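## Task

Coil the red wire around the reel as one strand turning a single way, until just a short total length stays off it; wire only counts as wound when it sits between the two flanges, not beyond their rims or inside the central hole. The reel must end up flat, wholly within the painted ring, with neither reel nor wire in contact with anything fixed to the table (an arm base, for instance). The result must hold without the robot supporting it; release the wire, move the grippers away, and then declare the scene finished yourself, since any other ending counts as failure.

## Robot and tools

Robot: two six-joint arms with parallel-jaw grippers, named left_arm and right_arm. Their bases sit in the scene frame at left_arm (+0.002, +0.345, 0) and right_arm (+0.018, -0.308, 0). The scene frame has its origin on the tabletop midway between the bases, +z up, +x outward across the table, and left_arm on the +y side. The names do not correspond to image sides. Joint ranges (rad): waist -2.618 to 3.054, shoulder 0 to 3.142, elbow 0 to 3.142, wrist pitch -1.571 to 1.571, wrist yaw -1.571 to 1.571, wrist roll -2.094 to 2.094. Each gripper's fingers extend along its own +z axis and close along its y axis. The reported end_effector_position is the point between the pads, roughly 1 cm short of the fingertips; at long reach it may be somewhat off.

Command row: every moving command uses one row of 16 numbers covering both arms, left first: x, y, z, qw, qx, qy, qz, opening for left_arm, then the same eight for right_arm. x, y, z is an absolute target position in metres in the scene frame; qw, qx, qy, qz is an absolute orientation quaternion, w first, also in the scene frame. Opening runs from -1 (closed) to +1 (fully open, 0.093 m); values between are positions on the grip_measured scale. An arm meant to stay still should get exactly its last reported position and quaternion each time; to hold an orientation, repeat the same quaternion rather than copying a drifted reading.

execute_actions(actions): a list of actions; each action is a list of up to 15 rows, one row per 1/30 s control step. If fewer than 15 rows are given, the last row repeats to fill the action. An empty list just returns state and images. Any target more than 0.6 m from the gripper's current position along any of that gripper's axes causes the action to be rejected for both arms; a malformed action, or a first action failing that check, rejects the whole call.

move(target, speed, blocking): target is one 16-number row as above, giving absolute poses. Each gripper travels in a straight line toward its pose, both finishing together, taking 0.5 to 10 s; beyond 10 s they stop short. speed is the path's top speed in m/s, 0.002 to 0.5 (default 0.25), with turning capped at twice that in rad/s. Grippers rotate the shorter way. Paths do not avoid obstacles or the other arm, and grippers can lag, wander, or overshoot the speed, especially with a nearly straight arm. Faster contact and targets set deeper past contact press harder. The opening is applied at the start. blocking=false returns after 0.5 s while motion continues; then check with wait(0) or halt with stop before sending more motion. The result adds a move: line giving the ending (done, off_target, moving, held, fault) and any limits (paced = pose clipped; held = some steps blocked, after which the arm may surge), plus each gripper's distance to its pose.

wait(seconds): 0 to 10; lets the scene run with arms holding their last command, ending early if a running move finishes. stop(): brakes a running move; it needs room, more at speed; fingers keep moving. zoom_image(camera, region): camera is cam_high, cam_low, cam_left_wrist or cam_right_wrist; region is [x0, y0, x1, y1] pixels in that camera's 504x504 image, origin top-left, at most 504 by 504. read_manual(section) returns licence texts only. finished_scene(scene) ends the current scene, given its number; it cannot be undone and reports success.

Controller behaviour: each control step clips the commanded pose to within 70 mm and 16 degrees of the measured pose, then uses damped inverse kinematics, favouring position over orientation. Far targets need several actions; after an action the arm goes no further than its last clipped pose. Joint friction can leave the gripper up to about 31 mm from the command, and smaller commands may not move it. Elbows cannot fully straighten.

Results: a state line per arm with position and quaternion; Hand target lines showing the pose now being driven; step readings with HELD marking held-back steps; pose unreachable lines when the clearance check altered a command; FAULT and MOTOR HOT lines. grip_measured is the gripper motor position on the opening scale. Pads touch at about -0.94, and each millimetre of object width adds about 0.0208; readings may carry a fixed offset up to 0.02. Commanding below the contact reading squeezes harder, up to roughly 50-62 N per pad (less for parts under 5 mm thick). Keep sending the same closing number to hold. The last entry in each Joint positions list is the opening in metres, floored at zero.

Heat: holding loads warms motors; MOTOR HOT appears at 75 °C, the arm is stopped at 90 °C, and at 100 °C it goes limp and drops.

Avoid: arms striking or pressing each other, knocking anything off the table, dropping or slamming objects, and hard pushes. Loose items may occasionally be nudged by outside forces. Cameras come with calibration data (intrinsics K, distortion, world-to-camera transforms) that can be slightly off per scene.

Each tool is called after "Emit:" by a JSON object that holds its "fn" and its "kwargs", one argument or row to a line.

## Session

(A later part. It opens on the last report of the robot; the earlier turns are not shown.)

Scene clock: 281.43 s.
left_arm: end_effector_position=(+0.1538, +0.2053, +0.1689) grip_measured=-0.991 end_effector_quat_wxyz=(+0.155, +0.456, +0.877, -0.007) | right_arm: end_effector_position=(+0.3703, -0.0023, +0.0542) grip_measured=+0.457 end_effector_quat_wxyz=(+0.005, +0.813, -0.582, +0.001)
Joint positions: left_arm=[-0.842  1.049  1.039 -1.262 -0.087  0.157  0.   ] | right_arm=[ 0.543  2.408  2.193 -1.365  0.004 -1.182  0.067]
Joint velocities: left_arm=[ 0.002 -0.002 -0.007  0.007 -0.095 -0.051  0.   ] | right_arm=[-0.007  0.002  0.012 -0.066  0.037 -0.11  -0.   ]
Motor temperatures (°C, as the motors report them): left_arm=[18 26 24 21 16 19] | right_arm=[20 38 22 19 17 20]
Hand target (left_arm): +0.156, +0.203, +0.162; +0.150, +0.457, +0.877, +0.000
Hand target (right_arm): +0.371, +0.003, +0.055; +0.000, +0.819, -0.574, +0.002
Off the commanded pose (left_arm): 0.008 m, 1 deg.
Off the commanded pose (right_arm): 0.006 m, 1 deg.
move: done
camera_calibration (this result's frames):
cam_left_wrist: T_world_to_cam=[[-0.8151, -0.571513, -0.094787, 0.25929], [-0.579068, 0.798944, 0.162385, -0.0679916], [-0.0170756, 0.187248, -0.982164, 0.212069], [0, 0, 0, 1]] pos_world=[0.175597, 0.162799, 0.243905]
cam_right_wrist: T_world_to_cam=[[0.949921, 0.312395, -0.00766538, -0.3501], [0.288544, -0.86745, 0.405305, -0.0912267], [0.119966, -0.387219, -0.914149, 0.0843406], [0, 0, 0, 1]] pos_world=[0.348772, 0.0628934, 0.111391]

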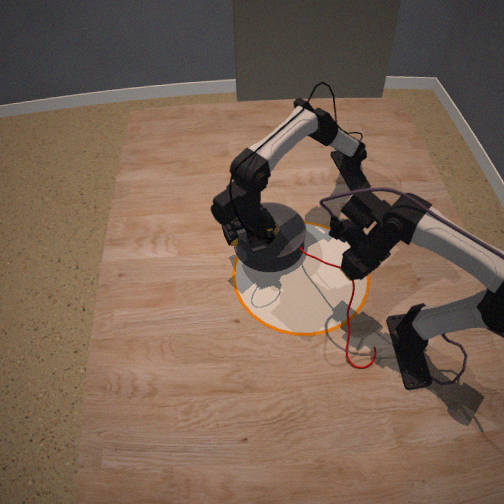

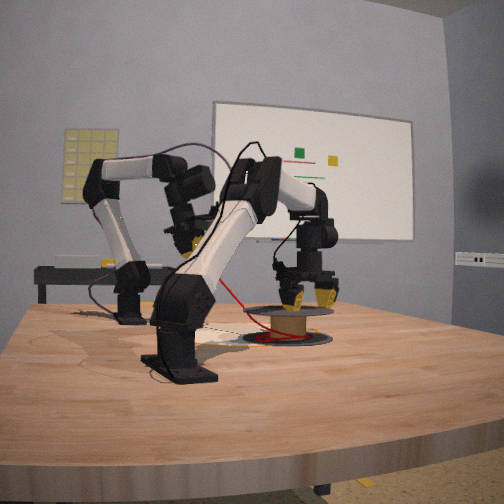

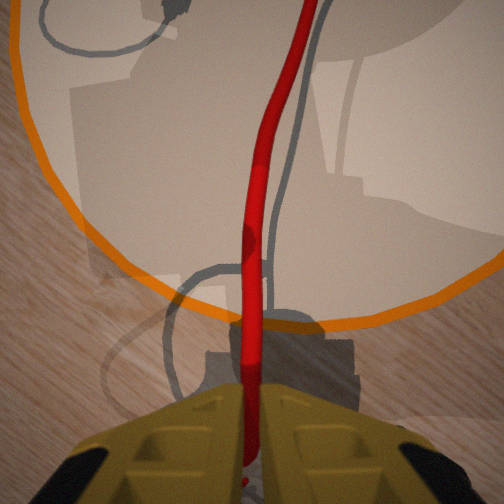

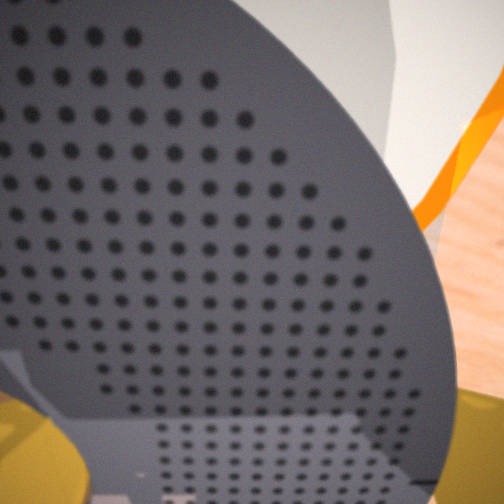

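Emit:
{"fn": "move", "kwargs": {
  "target": [0.162,0.188,0.152,0.15,0.4565,0.877,0.0,-1,0.3565,0.0265,0.056,0,-0.924,0.383,0,0.42],
  "speed": 0.2
}}

Emit:
{"fn": "move", "kwargs": {
  "target": [0.162,0.188,0.152,0.15,0.4565,0.877,0.0,-1,0.3565,0.0265,0.056,0,-0.924,0.383,0,1],
  "speed": 0.2
}}

Emit:
{"fn": "move", "kwargs": {
  "target": [0.162,0.188,0.152,0.15,0.4565,0.877,0.0,-1,0.3565,0.0265,0.095,0,-0.924,0.383,0,1],
  "speed": 0.2
}}

Scene clock: 283.83 s.
left_arm: end_effector_position=(+0.1594, +0.1903, +0.1589) grip_measured=-0.991 end_effector_quat_wxyz=(+0.154, +0.455, +0.877, -0.007) | right_arm: end_effector_position=(+0.3569, +0.0211, +0.0543) grip_measured=+0.457 end_effector_quat_wxyz=(+0.004, +0.920, -0.392, +0.001)
Joint positions: left_arm=[-0.878  1.102  1.025 -1.2   -0.098  0.122  0.   ] | right_arm=[ 0.599  2.44   2.251 -1.388  0.004 -1.563  0.067]
Joint velocities: left_arm=[-0.022  0.007  0.002 -0.007 -0.081 -0.051  0.   ] | right_arm=[ 0.017 -0.007  0.007 -0.081  0.007 -0.037 -0.001]
Motor temperatures (°C, as the motors report them): left_arm=[18 26 24 21 16 19] | right_arm=[20 39 23 19 17 20]
Hand target (left_arm): +0.161, +0.188, +0.152; +0.150, +0.457, +0.877, +0.000
Hand target (right_arm): +0.357, +0.026, +0.056; +0.000, +0.924, -0.383, +0.001
Off the commanded pose (left_arm): 0.008 m, 1 deg.
Off the commanded pose (right_arm): 0.006 m, 1 deg.
move: done
camera_calibration (this result's frames):
cam_left_wrist: T_world_to_cam=[[-0.815053, -0.571633, -0.0944657, 0.254259], [-0.579096, 0.798588, 0.16403, -0.0513171], [-0.0183255, 0.188398, -0.981922, 0.205095], [0, 0, 0, 1]] pos_world=[0.181276, 0.147685, 0.233824]
cam_right_wrist: T_world_to_cam=[[0.72858, 0.684922, -0.0072882, -0.273545], [0.629119, -0.664937, 0.402577, -0.192803], [0.270887, -0.297895, -0.915357, 0.0394714], [0, 0, 0, 1]] pos_world=[0.309903, 0.0709135, 0.111755]

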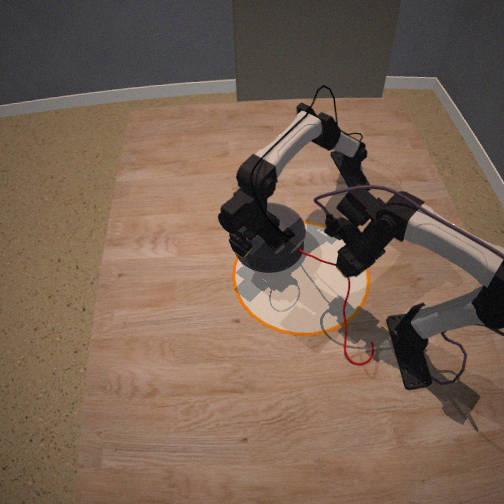

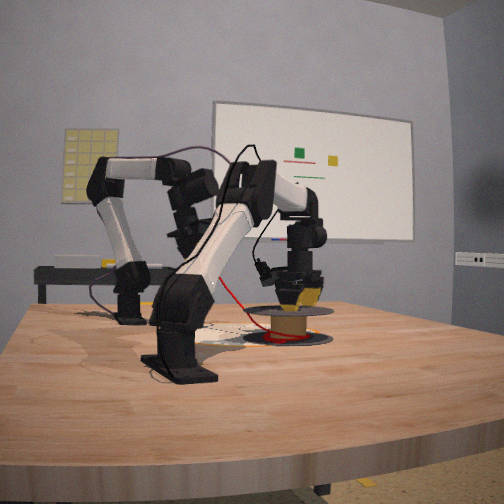

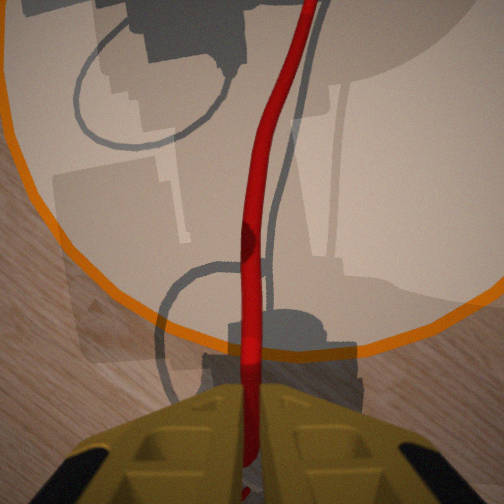

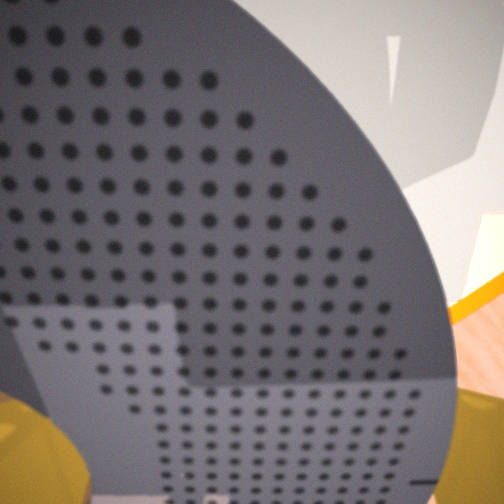

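Scene clock: 284.53 s.
left_arm: end_effector_position=(+0.1596, +0.1900, +0.1590) grip_measured=-0.991 end_effector_quat_wxyz=(+0.155, +0.455, +0.877, -0.007) | right_arm: end_effector_position=(+0.3568, +0.0210, +0.0543) grip_measured=+0.990 end_effector_quat_wxyz=(+0.004, +0.921, -0.389, +0.001)
Joint positions: left_arm=[-0.878  1.102  1.025 -1.199 -0.098  0.122  0.   ] | right_arm=[ 0.599  2.44   2.251 -1.389  0.004 -1.57   0.093]
Joint velocities: left_arm=[-0.002  0.002  0.002 -0.007  0.022  0.066  0.   ] | right_arm=[ 0.007 -0.007  0.002 -0.007  0.022 -0.037 -0.001]
Motor temperatures (°C, as the motors report them): left_arm=[18 26 24 21 16 19] | right_arm=[20 39 23 19 17 20]
Hand target (left_arm): +0.162, +0.188, +0.152; +0.150, +0.456, +0.877, -0.000
Hand target (right_arm): +0.356, +0.026, +0.056; -0.000, +0.924, -0.383, +0.000
Off the commanded pose (left_arm): 0.008 m, 1 deg.
Off the commanded pose (right_arm): 0.006 m, 1 deg.
move: done
camera_calibration (this result's frames):
cam_left_wrist: T_world_to_cam=[[-0.814958, -0.571741, -0.0946294, 0.254339], [-0.57926, 0.798775, 0.16253, -0.0507592], [-0.0173378, 0.187271, -0.982155, 0.205349], [0, 0, 0, 1]] pos_world=[0.181433, 0.147505, 0.234002]
cam_right_wrist: T_world_to_cam=[[0.723592, 0.69018, -0.00808305, -0.271648], [0.634163, -0.660149, 0.402542, -0.194704], [0.27249, -0.296402, -0.915366, 0.0388672], [0, 0, 0, 1]] pos_world=[0.309446, 0.0704723, 0.111759]

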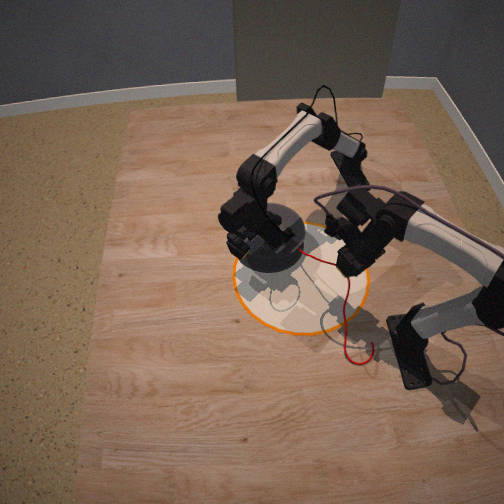

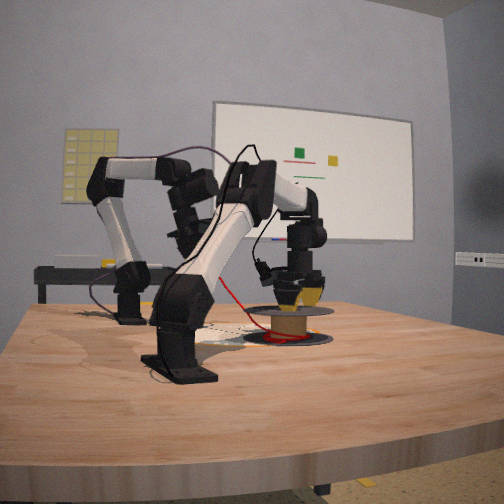

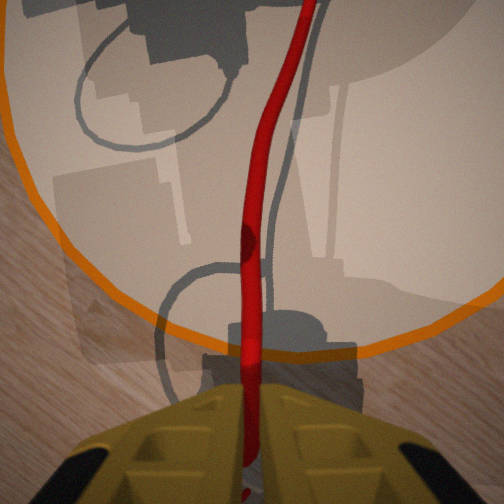

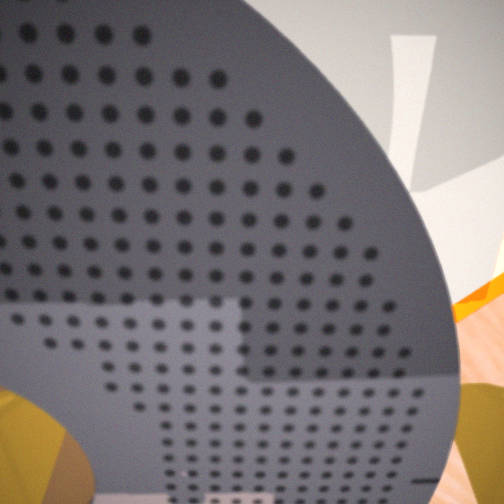

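Scene clock: 285.57 s.
left_arm: end_effector_position=(+0.1596, +0.1900, +0.1590) grip_measured=-0.991 end_effector_quat_wxyz=(+0.155, +0.455, +0.877, -0.007) | right_arm: end_effector_position=(+0.3607, +0.0247, +0.0966) grip_measured=+0.990 end_effector_quat_wxyz=(-0.007, +0.921, -0.388, +0.005)
Joint positions: left_arm=[-0.878  1.102  1.025 -1.199 -0.098  0.122  0.   ] | right_arm=[ 0.599  2.485  2.502 -1.571  0.004 -1.571  0.093]
Joint velocities: left_arm=[ 0.007 -0.002  0.002 -0.095 -0.037  0.022  0.   ] | right_arm=[ 0.007 -0.007 -0.007 -0.095 -0.037  0.051 -0.001]
Motor temperatures (°C, as the motors report them): left_arm=[18 26 24 21 16 19] | right_arm=[20 39 23 19 17 20]
Hand target (left_arm): +0.162, +0.188, +0.152; +0.150, +0.456, +0.877, -0.000
Hand target (right_arm): +0.357, +0.027, +0.095; -0.002, +0.924, -0.383, +0.001
Off the commanded pose (left_arm): 0.008 m, 1 deg.
Off the commanded pose (right_arm): 0.005 m, 1 deg.
joint sent to its limit (right arm) — the command would take joint 4 (wrist pitch) past its lower limit, so that joint was sent only as far as its limit.
move: done
camera_calibration (this result's frames):
cam_left_wrist: T_world_to_cam=[[-0.814958, -0.571741, -0.0946294, 0.254339], [-0.57926, 0.798775, 0.16253, -0.0507592], [-0.0173378, 0.187271, -0.982155, 0.205349], [0, 0, 0, 1]] pos_world=[0.181433, 0.147505, 0.234002]
cam_right_wrist: T_world_to_cam=[[0.722989, 0.690657, 0.0167074, -0.2789], [0.627525, -0.666632, 0.402262, -0.209116], [0.288963, -0.280347, -0.915372, 0.0713181], [0, 0, 0, 1]] pos_world=[0.312258, 0.0732149, 0.154062]

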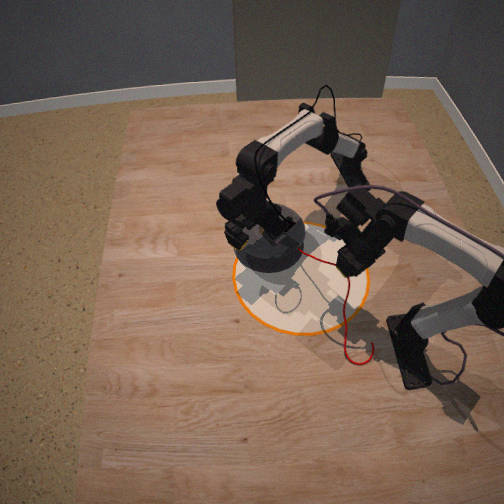

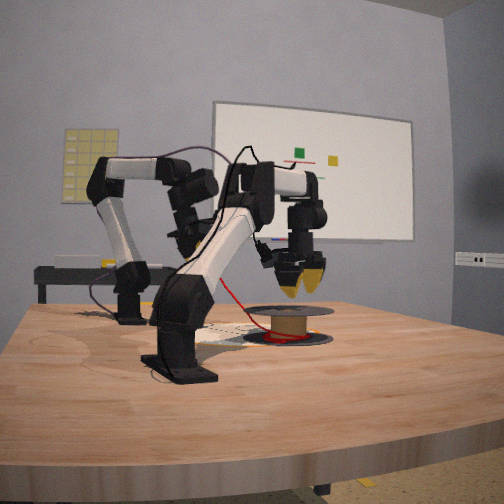

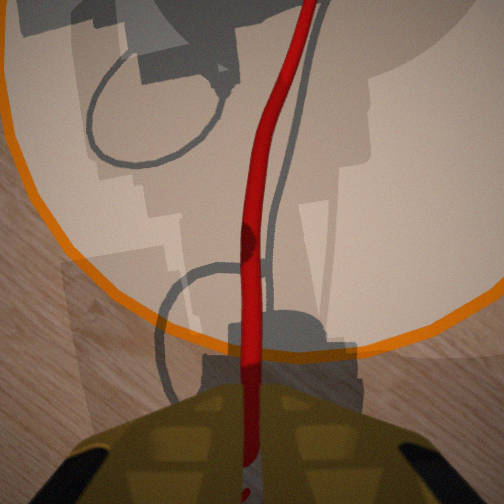

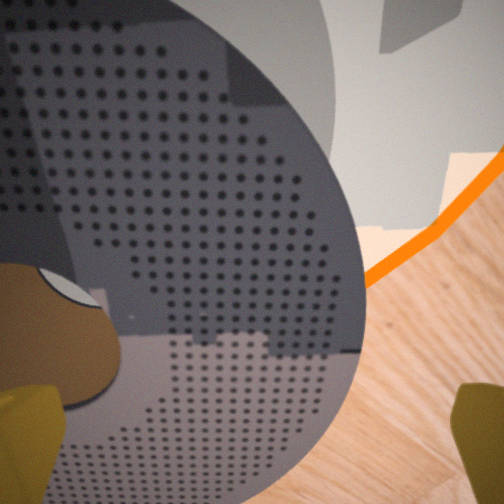

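Emit:
{"fn": "move", "kwargs": {
  "target": [0.162,0.188,0.155,0.15,0.4565,0.877,0.0,-1,0.32,-0.05,0.10,0,-0.383,0.924,0,1],
  "speed": 0.35
}}

Emit:
{"fn": "move", "kwargs": {
  "target": [0.162,0.188,0.155,0.15,0.4565,0.877,0.0,-1,0.263,-0.058,0.095,0,0.4617,0.887,0,1],
  "speed": 0.35
}}

Scene clock: 290.63 s.
left_arm: end_effector_position=(+0.1596, +0.1900, +0.1590) grip_measured=-0.991 end_effector_quat_wxyz=(+0.155, +0.455, +0.877, -0.007) | right_arm: end_effector_position=(+0.3191, -0.0473, +0.1002) grip_measured=+0.990 end_effector_quat_wxyz=(-0.005, -0.390, +0.921, -0.004)
Joint positions: left_arm=[-0.878  1.102  1.025 -1.199 -0.098  0.122  0.   ] | right_arm=[ 0.542  2.08   1.835 -1.338  0.004 -0.086  0.093]
Joint velocities: left_arm=[-0.012 -0.007  0.012  0.051  0.007 -0.022  0.   ] | right_arm=[-0.007 -0.007  0.022  0.081 -0.081  0.007  0.   ]
Motor temperatures (°C, as the motors report them): left_arm=[18 25 24 21 16 19] | right_arm=[20 40 23 19 17 20]
Hand target (left_arm): +0.162, +0.188, +0.155; +0.150, +0.456, +0.877, -0.000
Hand target (right_arm): +0.320, -0.050, +0.101; -0.000, -0.383, +0.924, +0.001
Off the commanded pose (left_arm): 0.005 m, 1 deg.
Off the commanded pose (right_arm): 0.003 m, 1 deg.
move: done
camera_calibration (this result's frames):
cam_left_wrist: T_world_to_cam=[[-0.814958, -0.571741, -0.0946294, 0.254339], [-0.57926, 0.798775, 0.16253, -0.0507592], [-0.0173378, 0.187271, -0.982155, 0.205349], [0, 0, 0, 1]] pos_world=[0.181433, 0.147505, 0.234002]
cam_right_wrist: T_world_to_cam=[[0.711635, -0.702546, 0.00215238, -0.260004], [-0.641297, -0.648335, 0.410366, 0.172465], [-0.286906, -0.293411, -0.911918, 0.249201], [0, 0, 0, 1]] pos_world=[0.367126, 0.00226842, 0.157037]

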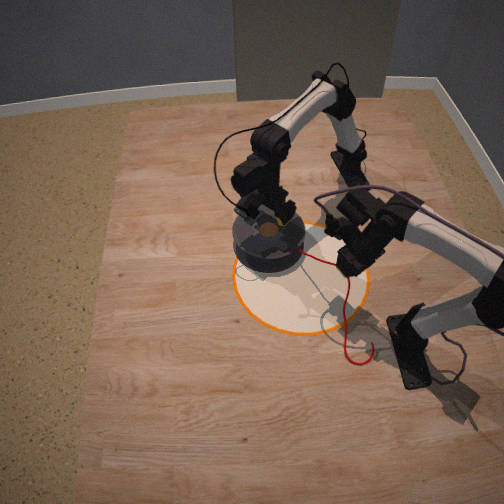

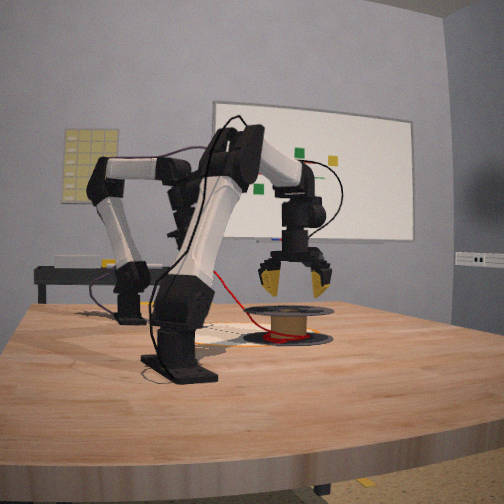

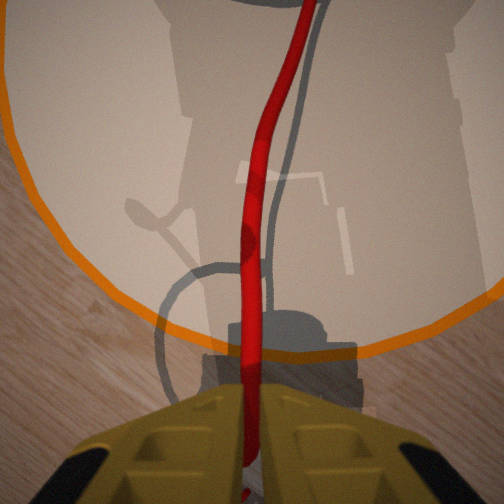

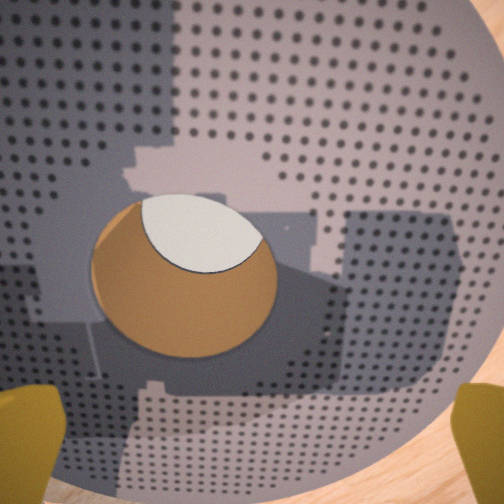

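Scene clock: 293.80 s.
left_arm: end_effector_position=(+0.1596, +0.1900, +0.1590) grip_measured=-0.991 end_effector_quat_wxyz=(+0.155, +0.455, +0.877, -0.007) | right_arm: end_effector_position=(+0.2671, -0.0601, +0.0954) grip_measured=+0.990 end_effector_quat_wxyz=(+0.000, +0.463, +0.886, -0.007)
Joint positions: left_arm=[-0.878  1.102  1.025 -1.199 -0.098  0.122  0.   ] | right_arm=[ 0.612  1.892  1.548 -1.239  0.004  1.748  0.093]
Joint velocities: left_arm=[ 0.007  0.007 -0.012  0.066 -0.066  0.007  0.   ] | right_arm=[-0.002  0.002 -0.017 -0.022 -0.066  0.051  0.   ]
Motor temperatures (°C, as the motors report them): left_arm=[18 24 24 21 16 19] | right_arm=[20 41 22 19 17 20]
Hand target (left_arm): +0.162, +0.188, +0.155; +0.150, +0.456, +0.877, -0.000
Hand target (right_arm): +0.263, -0.059, +0.096; +0.001, +0.462, +0.887, -0.001
Off the commanded pose (left_arm): 0.005 m, 1 deg.
Off the commanded pose (right_arm): 0.005 m, 1 deg.
move: done
camera_calibration (this result's frames):
cam_left_wrist: T_world_to_cam=[[-0.814958, -0.571741, -0.0946294, 0.254339], [-0.57926, 0.798775, 0.16253, -0.0507592], [-0.0173378, 0.187271, -0.982155, 0.205349], [0, 0, 0, 1]] pos_world=[0.181433, 0.147505, 0.234002]
cam_right_wrist: T_world_to_cam=[[-0.826272, -0.563175, 0.0104322, 0.186463], [-0.514636, 0.762327, 0.392438, 0.185439], [-0.228964, 0.318892, -0.919719, 0.248185], [0, 0, 0, 1]] pos_world=[0.306328, -0.115498, 0.153542]

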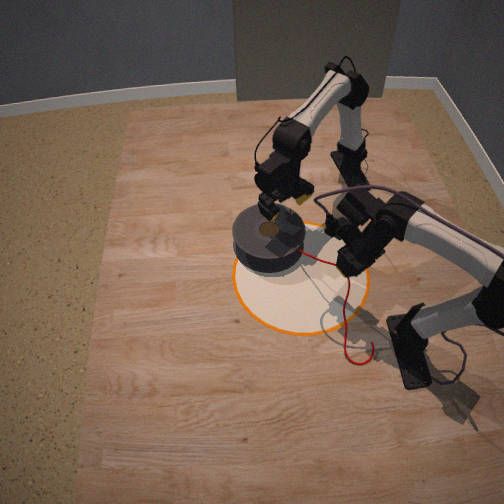

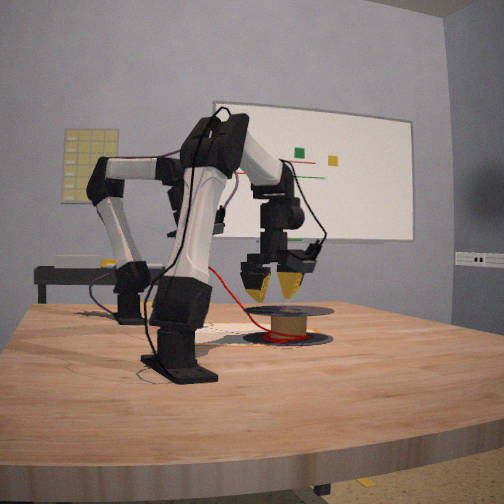

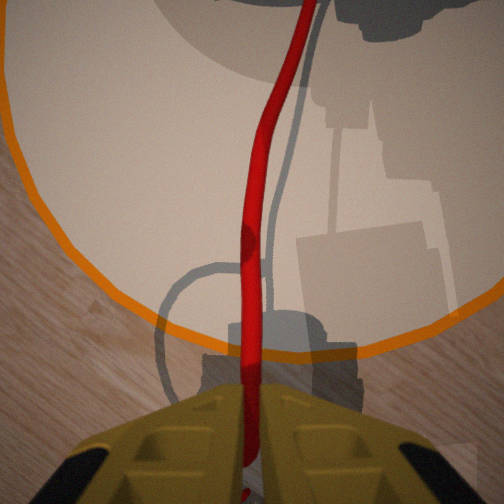

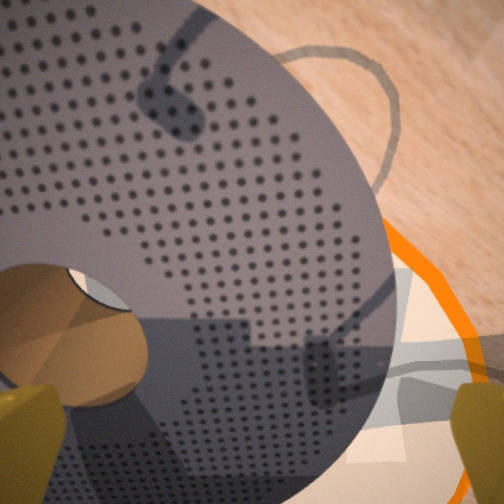

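Emit:
{"fn": "execute_actions", "kwargs": {
  "actions": []
}}

Scene clock: 296.53 s.
left_arm: end_effector_position=(+0.1596, +0.1900, +0.1590) grip_measured=-0.991 end_effector_quat_wxyz=(+0.155, +0.455, +0.877, -0.007) | right_arm: end_effector_position=(+0.2672, -0.0600, +0.0954) grip_measured=+0.990 end_effector_quat_wxyz=(+0.000, +0.464, +0.886, -0.007)
Joint positions: left_arm=[-0.878  1.102  1.025 -1.199 -0.098  0.122  0.   ] | right_arm=[ 0.612  1.892  1.548 -1.239  0.004  1.751  0.093]
Joint velocities: left_arm=[-0.002  0.002 -0.007 -0.022 -0.037  0.007  0.   ] | right_arm=[-0.007 -0.007  0.012 -0.037 -0.007  0.022  0.   ]
Motor temperatures (°C, as the motors report them): left_arm=[18 24 24 21 16 19] | right_arm=[20 40 22 19 17 20]
Hand target (left_arm): +0.162, +0.188, +0.155; +0.150, +0.456, +0.877, -0.000
Hand target (right_arm): +0.263, -0.059, +0.096; +0.001, +0.462, +0.887, -0.001
Off the commanded pose (left_arm): 0.005 m, 1 deg.
Off the commanded pose (right_arm): 0.005 m, 1 deg.
camera_calibration (this result's frames):
cam_left_wrist: T_world_to_cam=[[-0.814958, -0.571741, -0.0946294, 0.254339], [-0.57926, 0.798775, 0.16253, -0.0507592], [-0.0173378, 0.187271, -0.982155, 0.205349], [0, 0, 0, 1]] pos_world=[0.181433, 0.147505, 0.234002]
cam_right_wrist: T_world_to_cam=[[-0.82799, -0.560653, 0.0100374, 0.187202], [-0.512427, 0.763795, 0.392474, 0.184917], [-0.227708, 0.319821, -0.919708, 0.247897], [0, 0, 0, 1]] pos_world=[0.306206, -0.115566, 0.153539]

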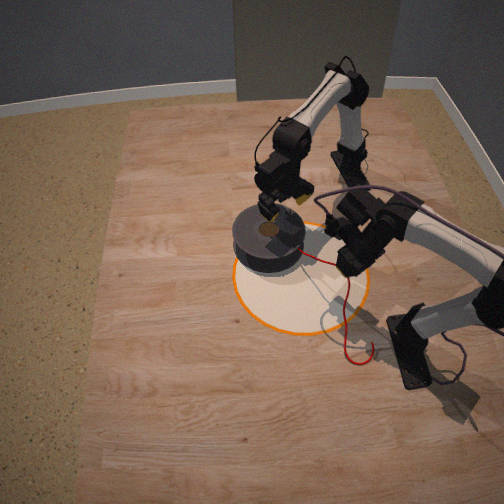

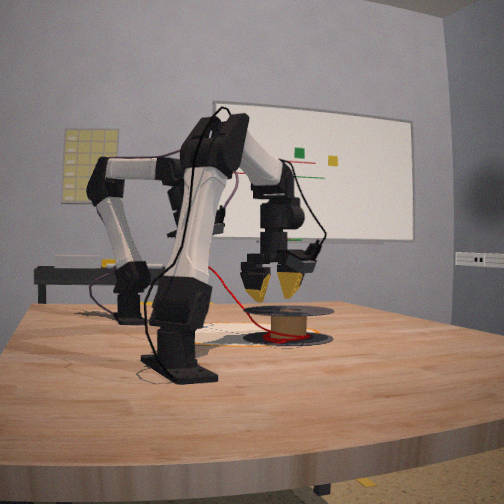

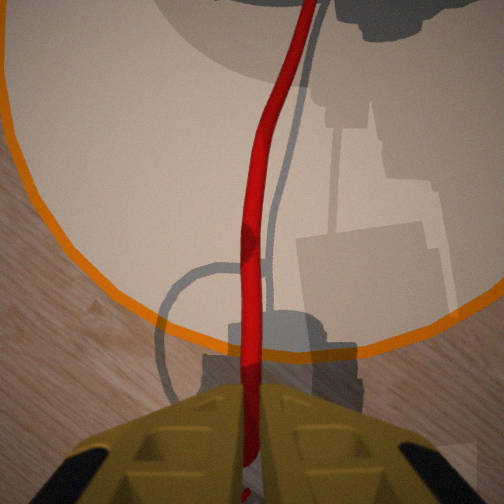

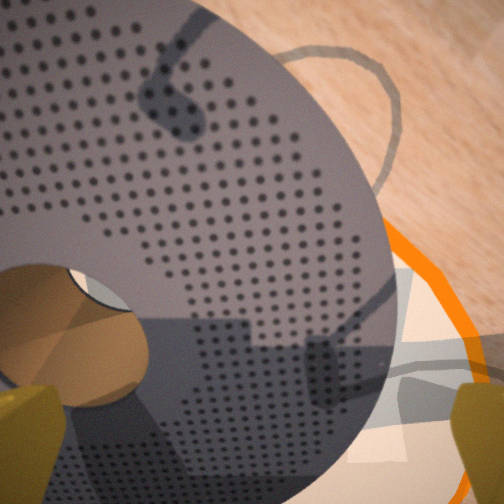

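Emit:
{"fn": "move", "kwargs": {
  "target": [0.162,0.188,0.155,0.15,0.4565,0.877,0,-1,0.2604,-0.0591,0.052,0,0.4617,0.887,0,1],
  "speed": 0.1
}}

Emit:
{"fn": "move", "kwargs": {
  "target": [0.162,0.188,0.155,0.15,0.4565,0.877,0,-1,0.2604,-0.0591,0.052,0,0.4617,0.887,0,0.42],
  "speed": 0.1
}}

Scene clock: 297.97 s.
left_arm: end_effector_position=(+0.1596, +0.1900, +0.1590) grip_measured=-0.991 end_effector_quat_wxyz=(+0.155, +0.455, +0.877, -0.007) | right_arm: end_effector_position=(+0.2647, -0.0608, +0.0578) grip_measured=+0.990 end_effector_quat_wxyz=(+0.003, +0.464, +0.886, +0.002)
Joint positions: left_arm=[-0.878  1.102  1.025 -1.199 -0.098  0.122  0.   ] | right_arm=[ 0.615  1.892  1.396 -1.069  0.004  1.754  0.093]
Joint velocities: left_arm=[-0.012 -0.007  0.012 -0.007 -0.051 -0.037  0.   ] | right_arm=[-0.002 -0.007  0.007 -0.022 -0.066  0.051  0.   ]
Motor temperatures (°C, as the motors report them): left_arm=[18 24 24 21 16 19] | right_arm=[20 40 22 19 17 20]
Hand target (left_arm): +0.162, +0.188, +0.155; +0.150, +0.456, +0.877, -0.000
Hand target (right_arm): +0.260, -0.060, +0.052; +0.000, +0.462, +0.887, -0.000
Off the commanded pose (left_arm): 0.005 m, 1 deg.
Off the commanded pose (right_arm): 0.007 m, 1 deg.
move: done
camera_calibration (this result's frames):
cam_left_wrist: T_world_to_cam=[[-0.814958, -0.571741, -0.0946294, 0.254339], [-0.57926, 0.798775, 0.16253, -0.0507592], [-0.0173378, 0.187271, -0.982155, 0.205349], [0, 0, 0, 1]] pos_world=[0.181433, 0.147505, 0.234002]
cam_right_wrist: T_world_to_cam=[[-0.827573, -0.561296, -0.00832457, 0.186006], [-0.518212, 0.758181, 0.39575, 0.199988], [-0.215821, 0.331826, -0.918321, 0.210541], [0, 0, 0, 1]] pos_world=[0.303009, -0.117086, 0.115747]

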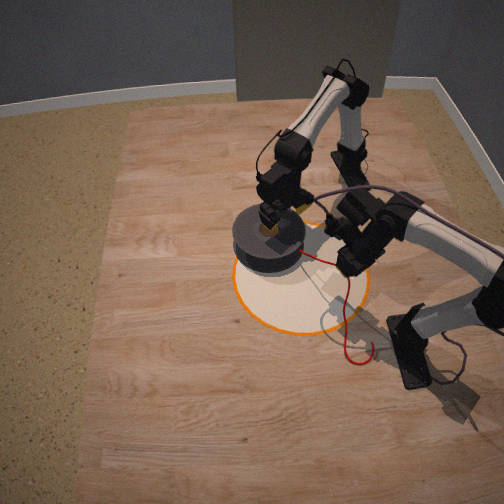

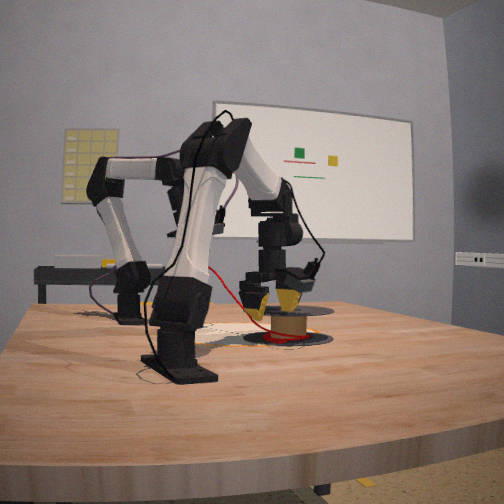

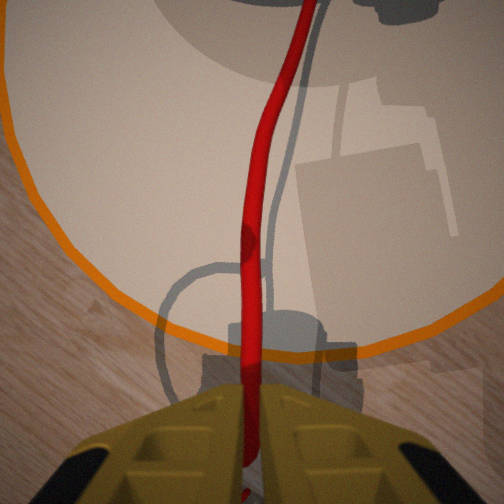

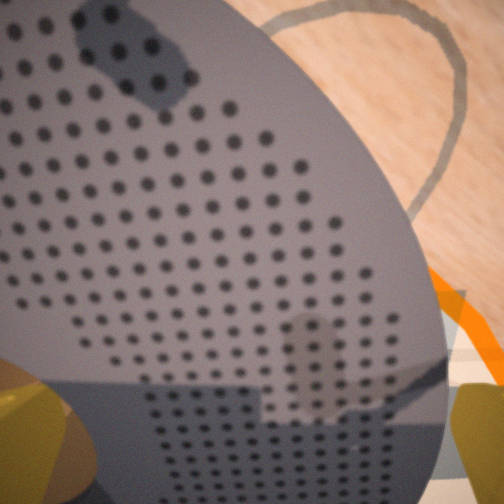

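Scene clock: 298.67 s.
left_arm: end_effector_position=(+0.1596, +0.1900, +0.1590) grip_measured=-0.991 end_effector_quat_wxyz=(+0.155, +0.455, +0.877, -0.007) | right_arm: end_effector_position=(+0.2649, -0.0606, +0.0578) grip_measured=+0.441 end_effector_quat_wxyz=(+0.003, +0.464, +0.886, +0.003)
Joint positions: left_arm=[-0.878  1.102  1.025 -1.199 -0.098  0.122  0.   ] | right_arm=[ 0.615  1.892  1.396 -1.067  0.004  1.754  0.066]
Joint velocities: left_arm=[-0.017  0.002  0.027 -0.066 -0.007  0.066  0.   ] | right_arm=[-0.002 -0.017 -0.002 -0.066 -0.037  0.051  0.   ]
Motor temperatures (°C, as the motors report them): left_arm=[18 24 24 21 16 19] | right_arm=[20 40 22 19 17 20]
Hand target (left_arm): +0.162, +0.188, +0.155; +0.150, +0.456, +0.877, -0.000
Hand target (right_arm): +0.260, -0.059, +0.052; +0.000, +0.462, +0.887, -0.000
Off the commanded pose (left_arm): 0.005 m, 1 deg.
Off the commanded pose (right_arm): 0.008 m, 1 deg.
move: done
camera_calibration (this result's frames):
cam_left_wrist: T_world_to_cam=[[-0.814958, -0.571741, -0.0946294, 0.254339], [-0.57926, 0.798775, 0.16253, -0.0507592], [-0.0173378, 0.187271, -0.982155, 0.205349], [0, 0, 0, 1]] pos_world=[0.181433, 0.147505, 0.234002]
cam_right_wrist: T_world_to_cam=[[-0.827566, -0.561289, -0.00944767, 0.186341], [-0.518531, 0.757859, 0.395948, 0.199993], [-0.215081, 0.332572, -0.918224, 0.210363], [0, 0, 0, 1]] pos_world=[0.303158, -0.116936, 0.115734]

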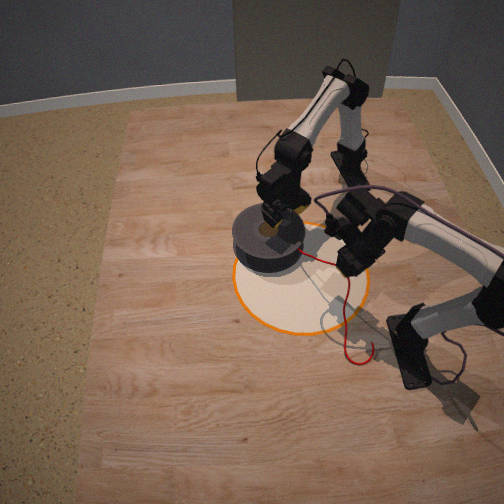

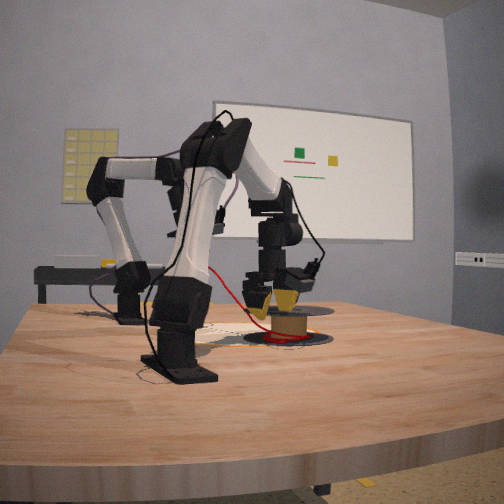

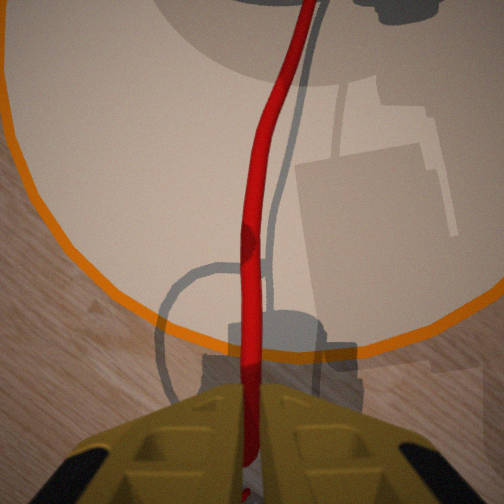

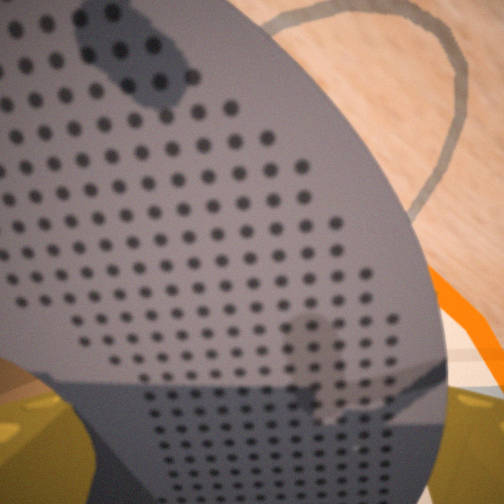

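Emit:
{"fn": "move", "kwargs": {
  "target": [0.174,0.162,0.135,0.15,0.4565,0.877,0,-1,0.301,-0.085,0.054,0,0.0872,0.9962,0,0.42],
  "speed": 0.25
}}

Emit:
{"fn": "move", "kwargs": {
  "target": [0.185,0.137,0.117,0.15,0.4565,0.877,0,-1,0.348,-0.0746,0.054,0,-0.301,0.954,0,0.42],
  "speed": 0.25
}}

Scene clock: 306.00 s.
left_arm: end_effector_position=(+0.1722, +0.1637, +0.1436) grip_measured=-0.991 end_effector_quat_wxyz=(+0.155, +0.455, +0.877, -0.008) | right_arm: end_effector_position=(+0.2978, -0.0828, +0.0574) grip_measured=+0.441 end_effector_quat_wxyz=(+0.005, +0.090, +0.996, +0.008)
Joint positions: left_arm=[-0.918  1.208  1.025 -1.096 -0.109  0.083  0.   ] | right_arm=[ 0.503  1.918  1.429 -1.064 -0.004  0.857  0.066]
Joint velocities: left_arm=[-0.007  0.002  0.007 -0.051  0.007 -0.022  0.   ] | right_arm=[-0.007 -0.002 -0.012 -0.037 -0.007 -0.022 -0.   ]
Motor temperatures (°C, as the motors report them): left_arm=[18 23 24 22 16 19] | right_arm=[20 39 22 19 17 20]
Hand target (left_arm): +0.173, +0.162, +0.135; +0.150, +0.456, +0.877, +0.000
Hand target (right_arm): +0.300, -0.084, +0.054; -0.001, +0.087, +0.996, +0.002
Off the commanded pose (left_arm): 0.009 m, 1 deg.
Off the commanded pose (right_arm): 0.005 m, 1 deg.
move: done
camera_calibration (this result's frames):
cam_left_wrist: T_world_to_cam=[[-0.814646, -0.572267, -0.0941389, 0.24806], [-0.579687, 0.798503, 0.162344, -0.0197532], [-0.0177337, 0.186824, -0.982233, 0.195579], [0, 0, 0, 1]] pos_world=[0.194099, 0.121191, 0.218663]
cam_right_wrist: T_world_to_cam=[[-0.189955, -0.981627, -0.0180333, -0.023141], [-0.905253, 0.168006, 0.390245, 0.30073], [-0.380045, 0.0904536, -0.920534, 0.253641], [0, 0, 0, 1]] pos_world=[0.364236, -0.0961831, 0.115709]

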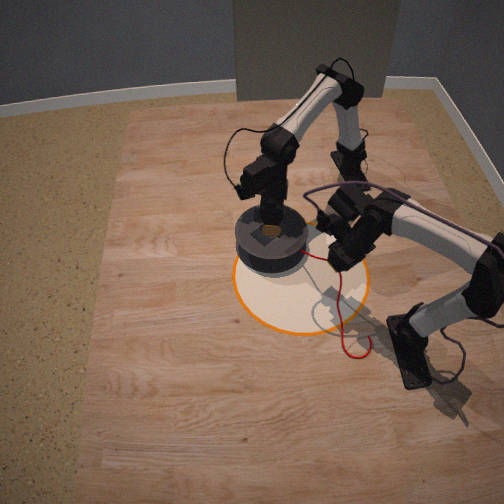

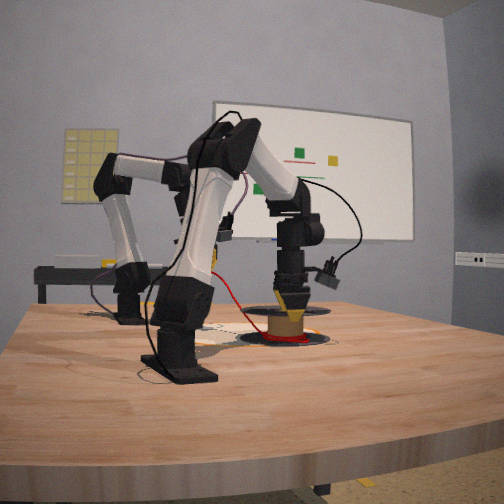

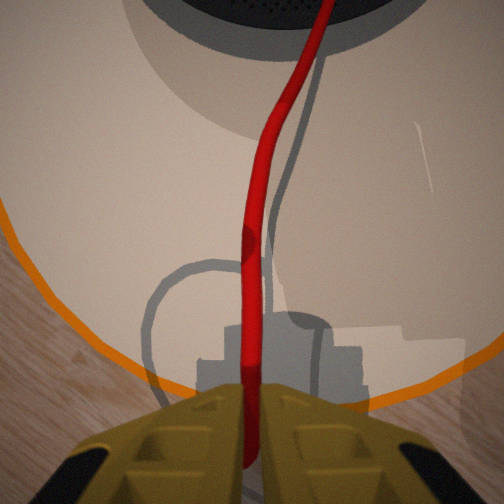

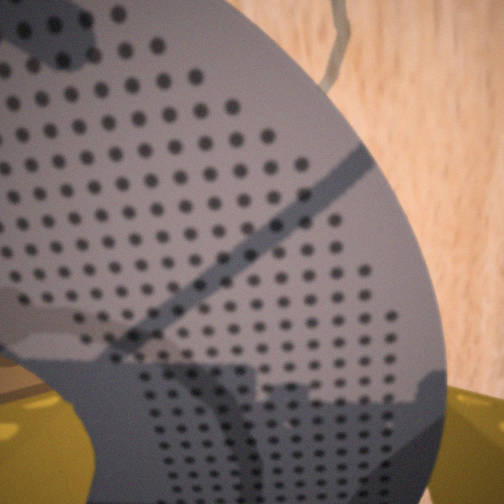

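Scene clock: 308.13 s.
left_arm: end_effector_position=(+0.1830, +0.1394, +0.1241) grip_measured=-0.991 end_effector_quat_wxyz=(+0.151, +0.456, +0.877, -0.006) | right_arm: end_effector_position=(+0.3430, -0.0664, +0.0574) grip_measured=+0.440 end_effector_quat_wxyz=(+0.006, -0.296, +0.955, +0.020)
Joint positions: left_arm=[-0.948  1.318  1.025 -0.997 -0.117  0.054  0.   ] | right_arm=[ 0.452  2.087  1.673 -1.133 -0.033  0.026  0.066]
Joint velocities: left_arm=[-0.012 -0.002 -0.007  0.037 -0.051  0.022  0.   ] | right_arm=[ 0.017 -0.017 -0.002  0.022 -0.051 -0.066  0.001]
Motor temperatures (°C, as the motors report them): left_arm=[18 23 24 22 16 19] | right_arm=[20 39 22 19 17 20]
Hand target (left_arm): +0.184, +0.137, +0.117; +0.150, +0.457, +0.877, +0.000
Hand target (right_arm): +0.348, -0.074, +0.053; +0.000, -0.301, +0.954, +0.002
Off the commanded pose (left_arm): 0.008 m, 1 deg.
Off the commanded pose (right_arm): 0.010 m, 2 deg.
move: done
camera_calibration (this result's frames):
cam_left_wrist: T_world_to_cam=[[-0.815246, -0.571552, -0.0932906, 0.241025], [-0.578677, 0.797719, 0.169639, 0.00806498], [-0.0225377, 0.192282, -0.981081, 0.181132], [0, 0, 0, 1]] pos_world=[0.205243, 0.096496, 0.198822]
cam_right_wrist: T_world_to_cam=[[0.556366, -0.83018, -0.0354709, -0.243337], [-0.761764, -0.526636, 0.377319, 0.244242], [-0.331923, -0.182907, -0.925404, 0.234944], [0, 0, 0, 1]] pos_world=[0.399422, -0.030414, 0.11663]

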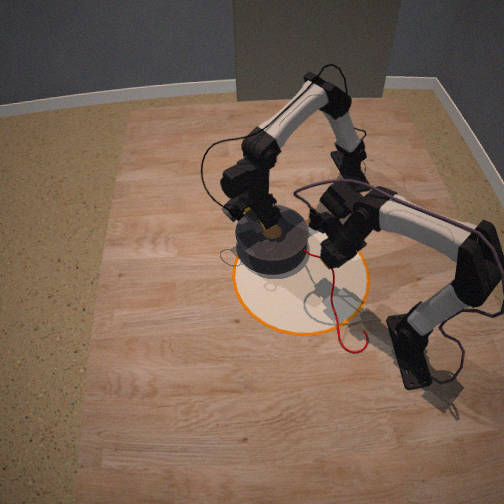

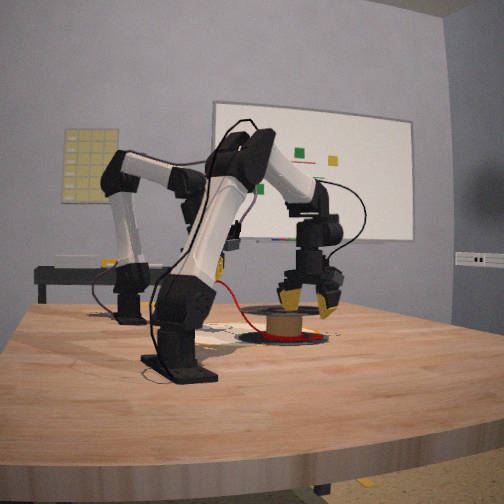

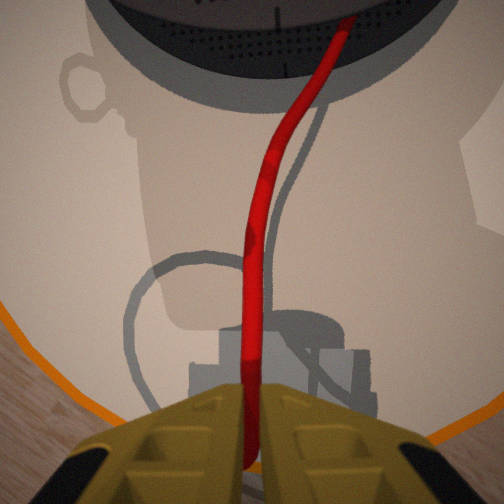

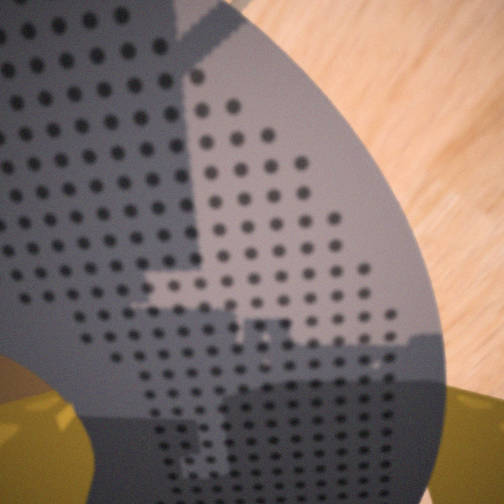

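Emit:
{"fn": "zoom_image", "kwargs": {
  "camera": "cam_low",
  "region": [150,250,370,370]
}}

Region (150, 250, 370, 370) of cam_low's 504x504 image, scaled by 2.291, with more detail than that image has; it fills the top 275 rows of this view, and the rest is white.

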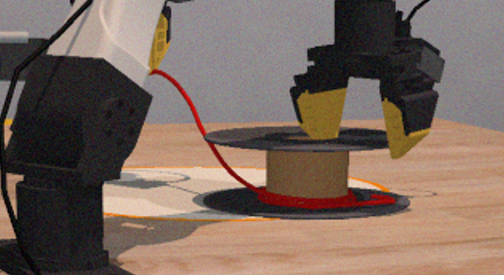

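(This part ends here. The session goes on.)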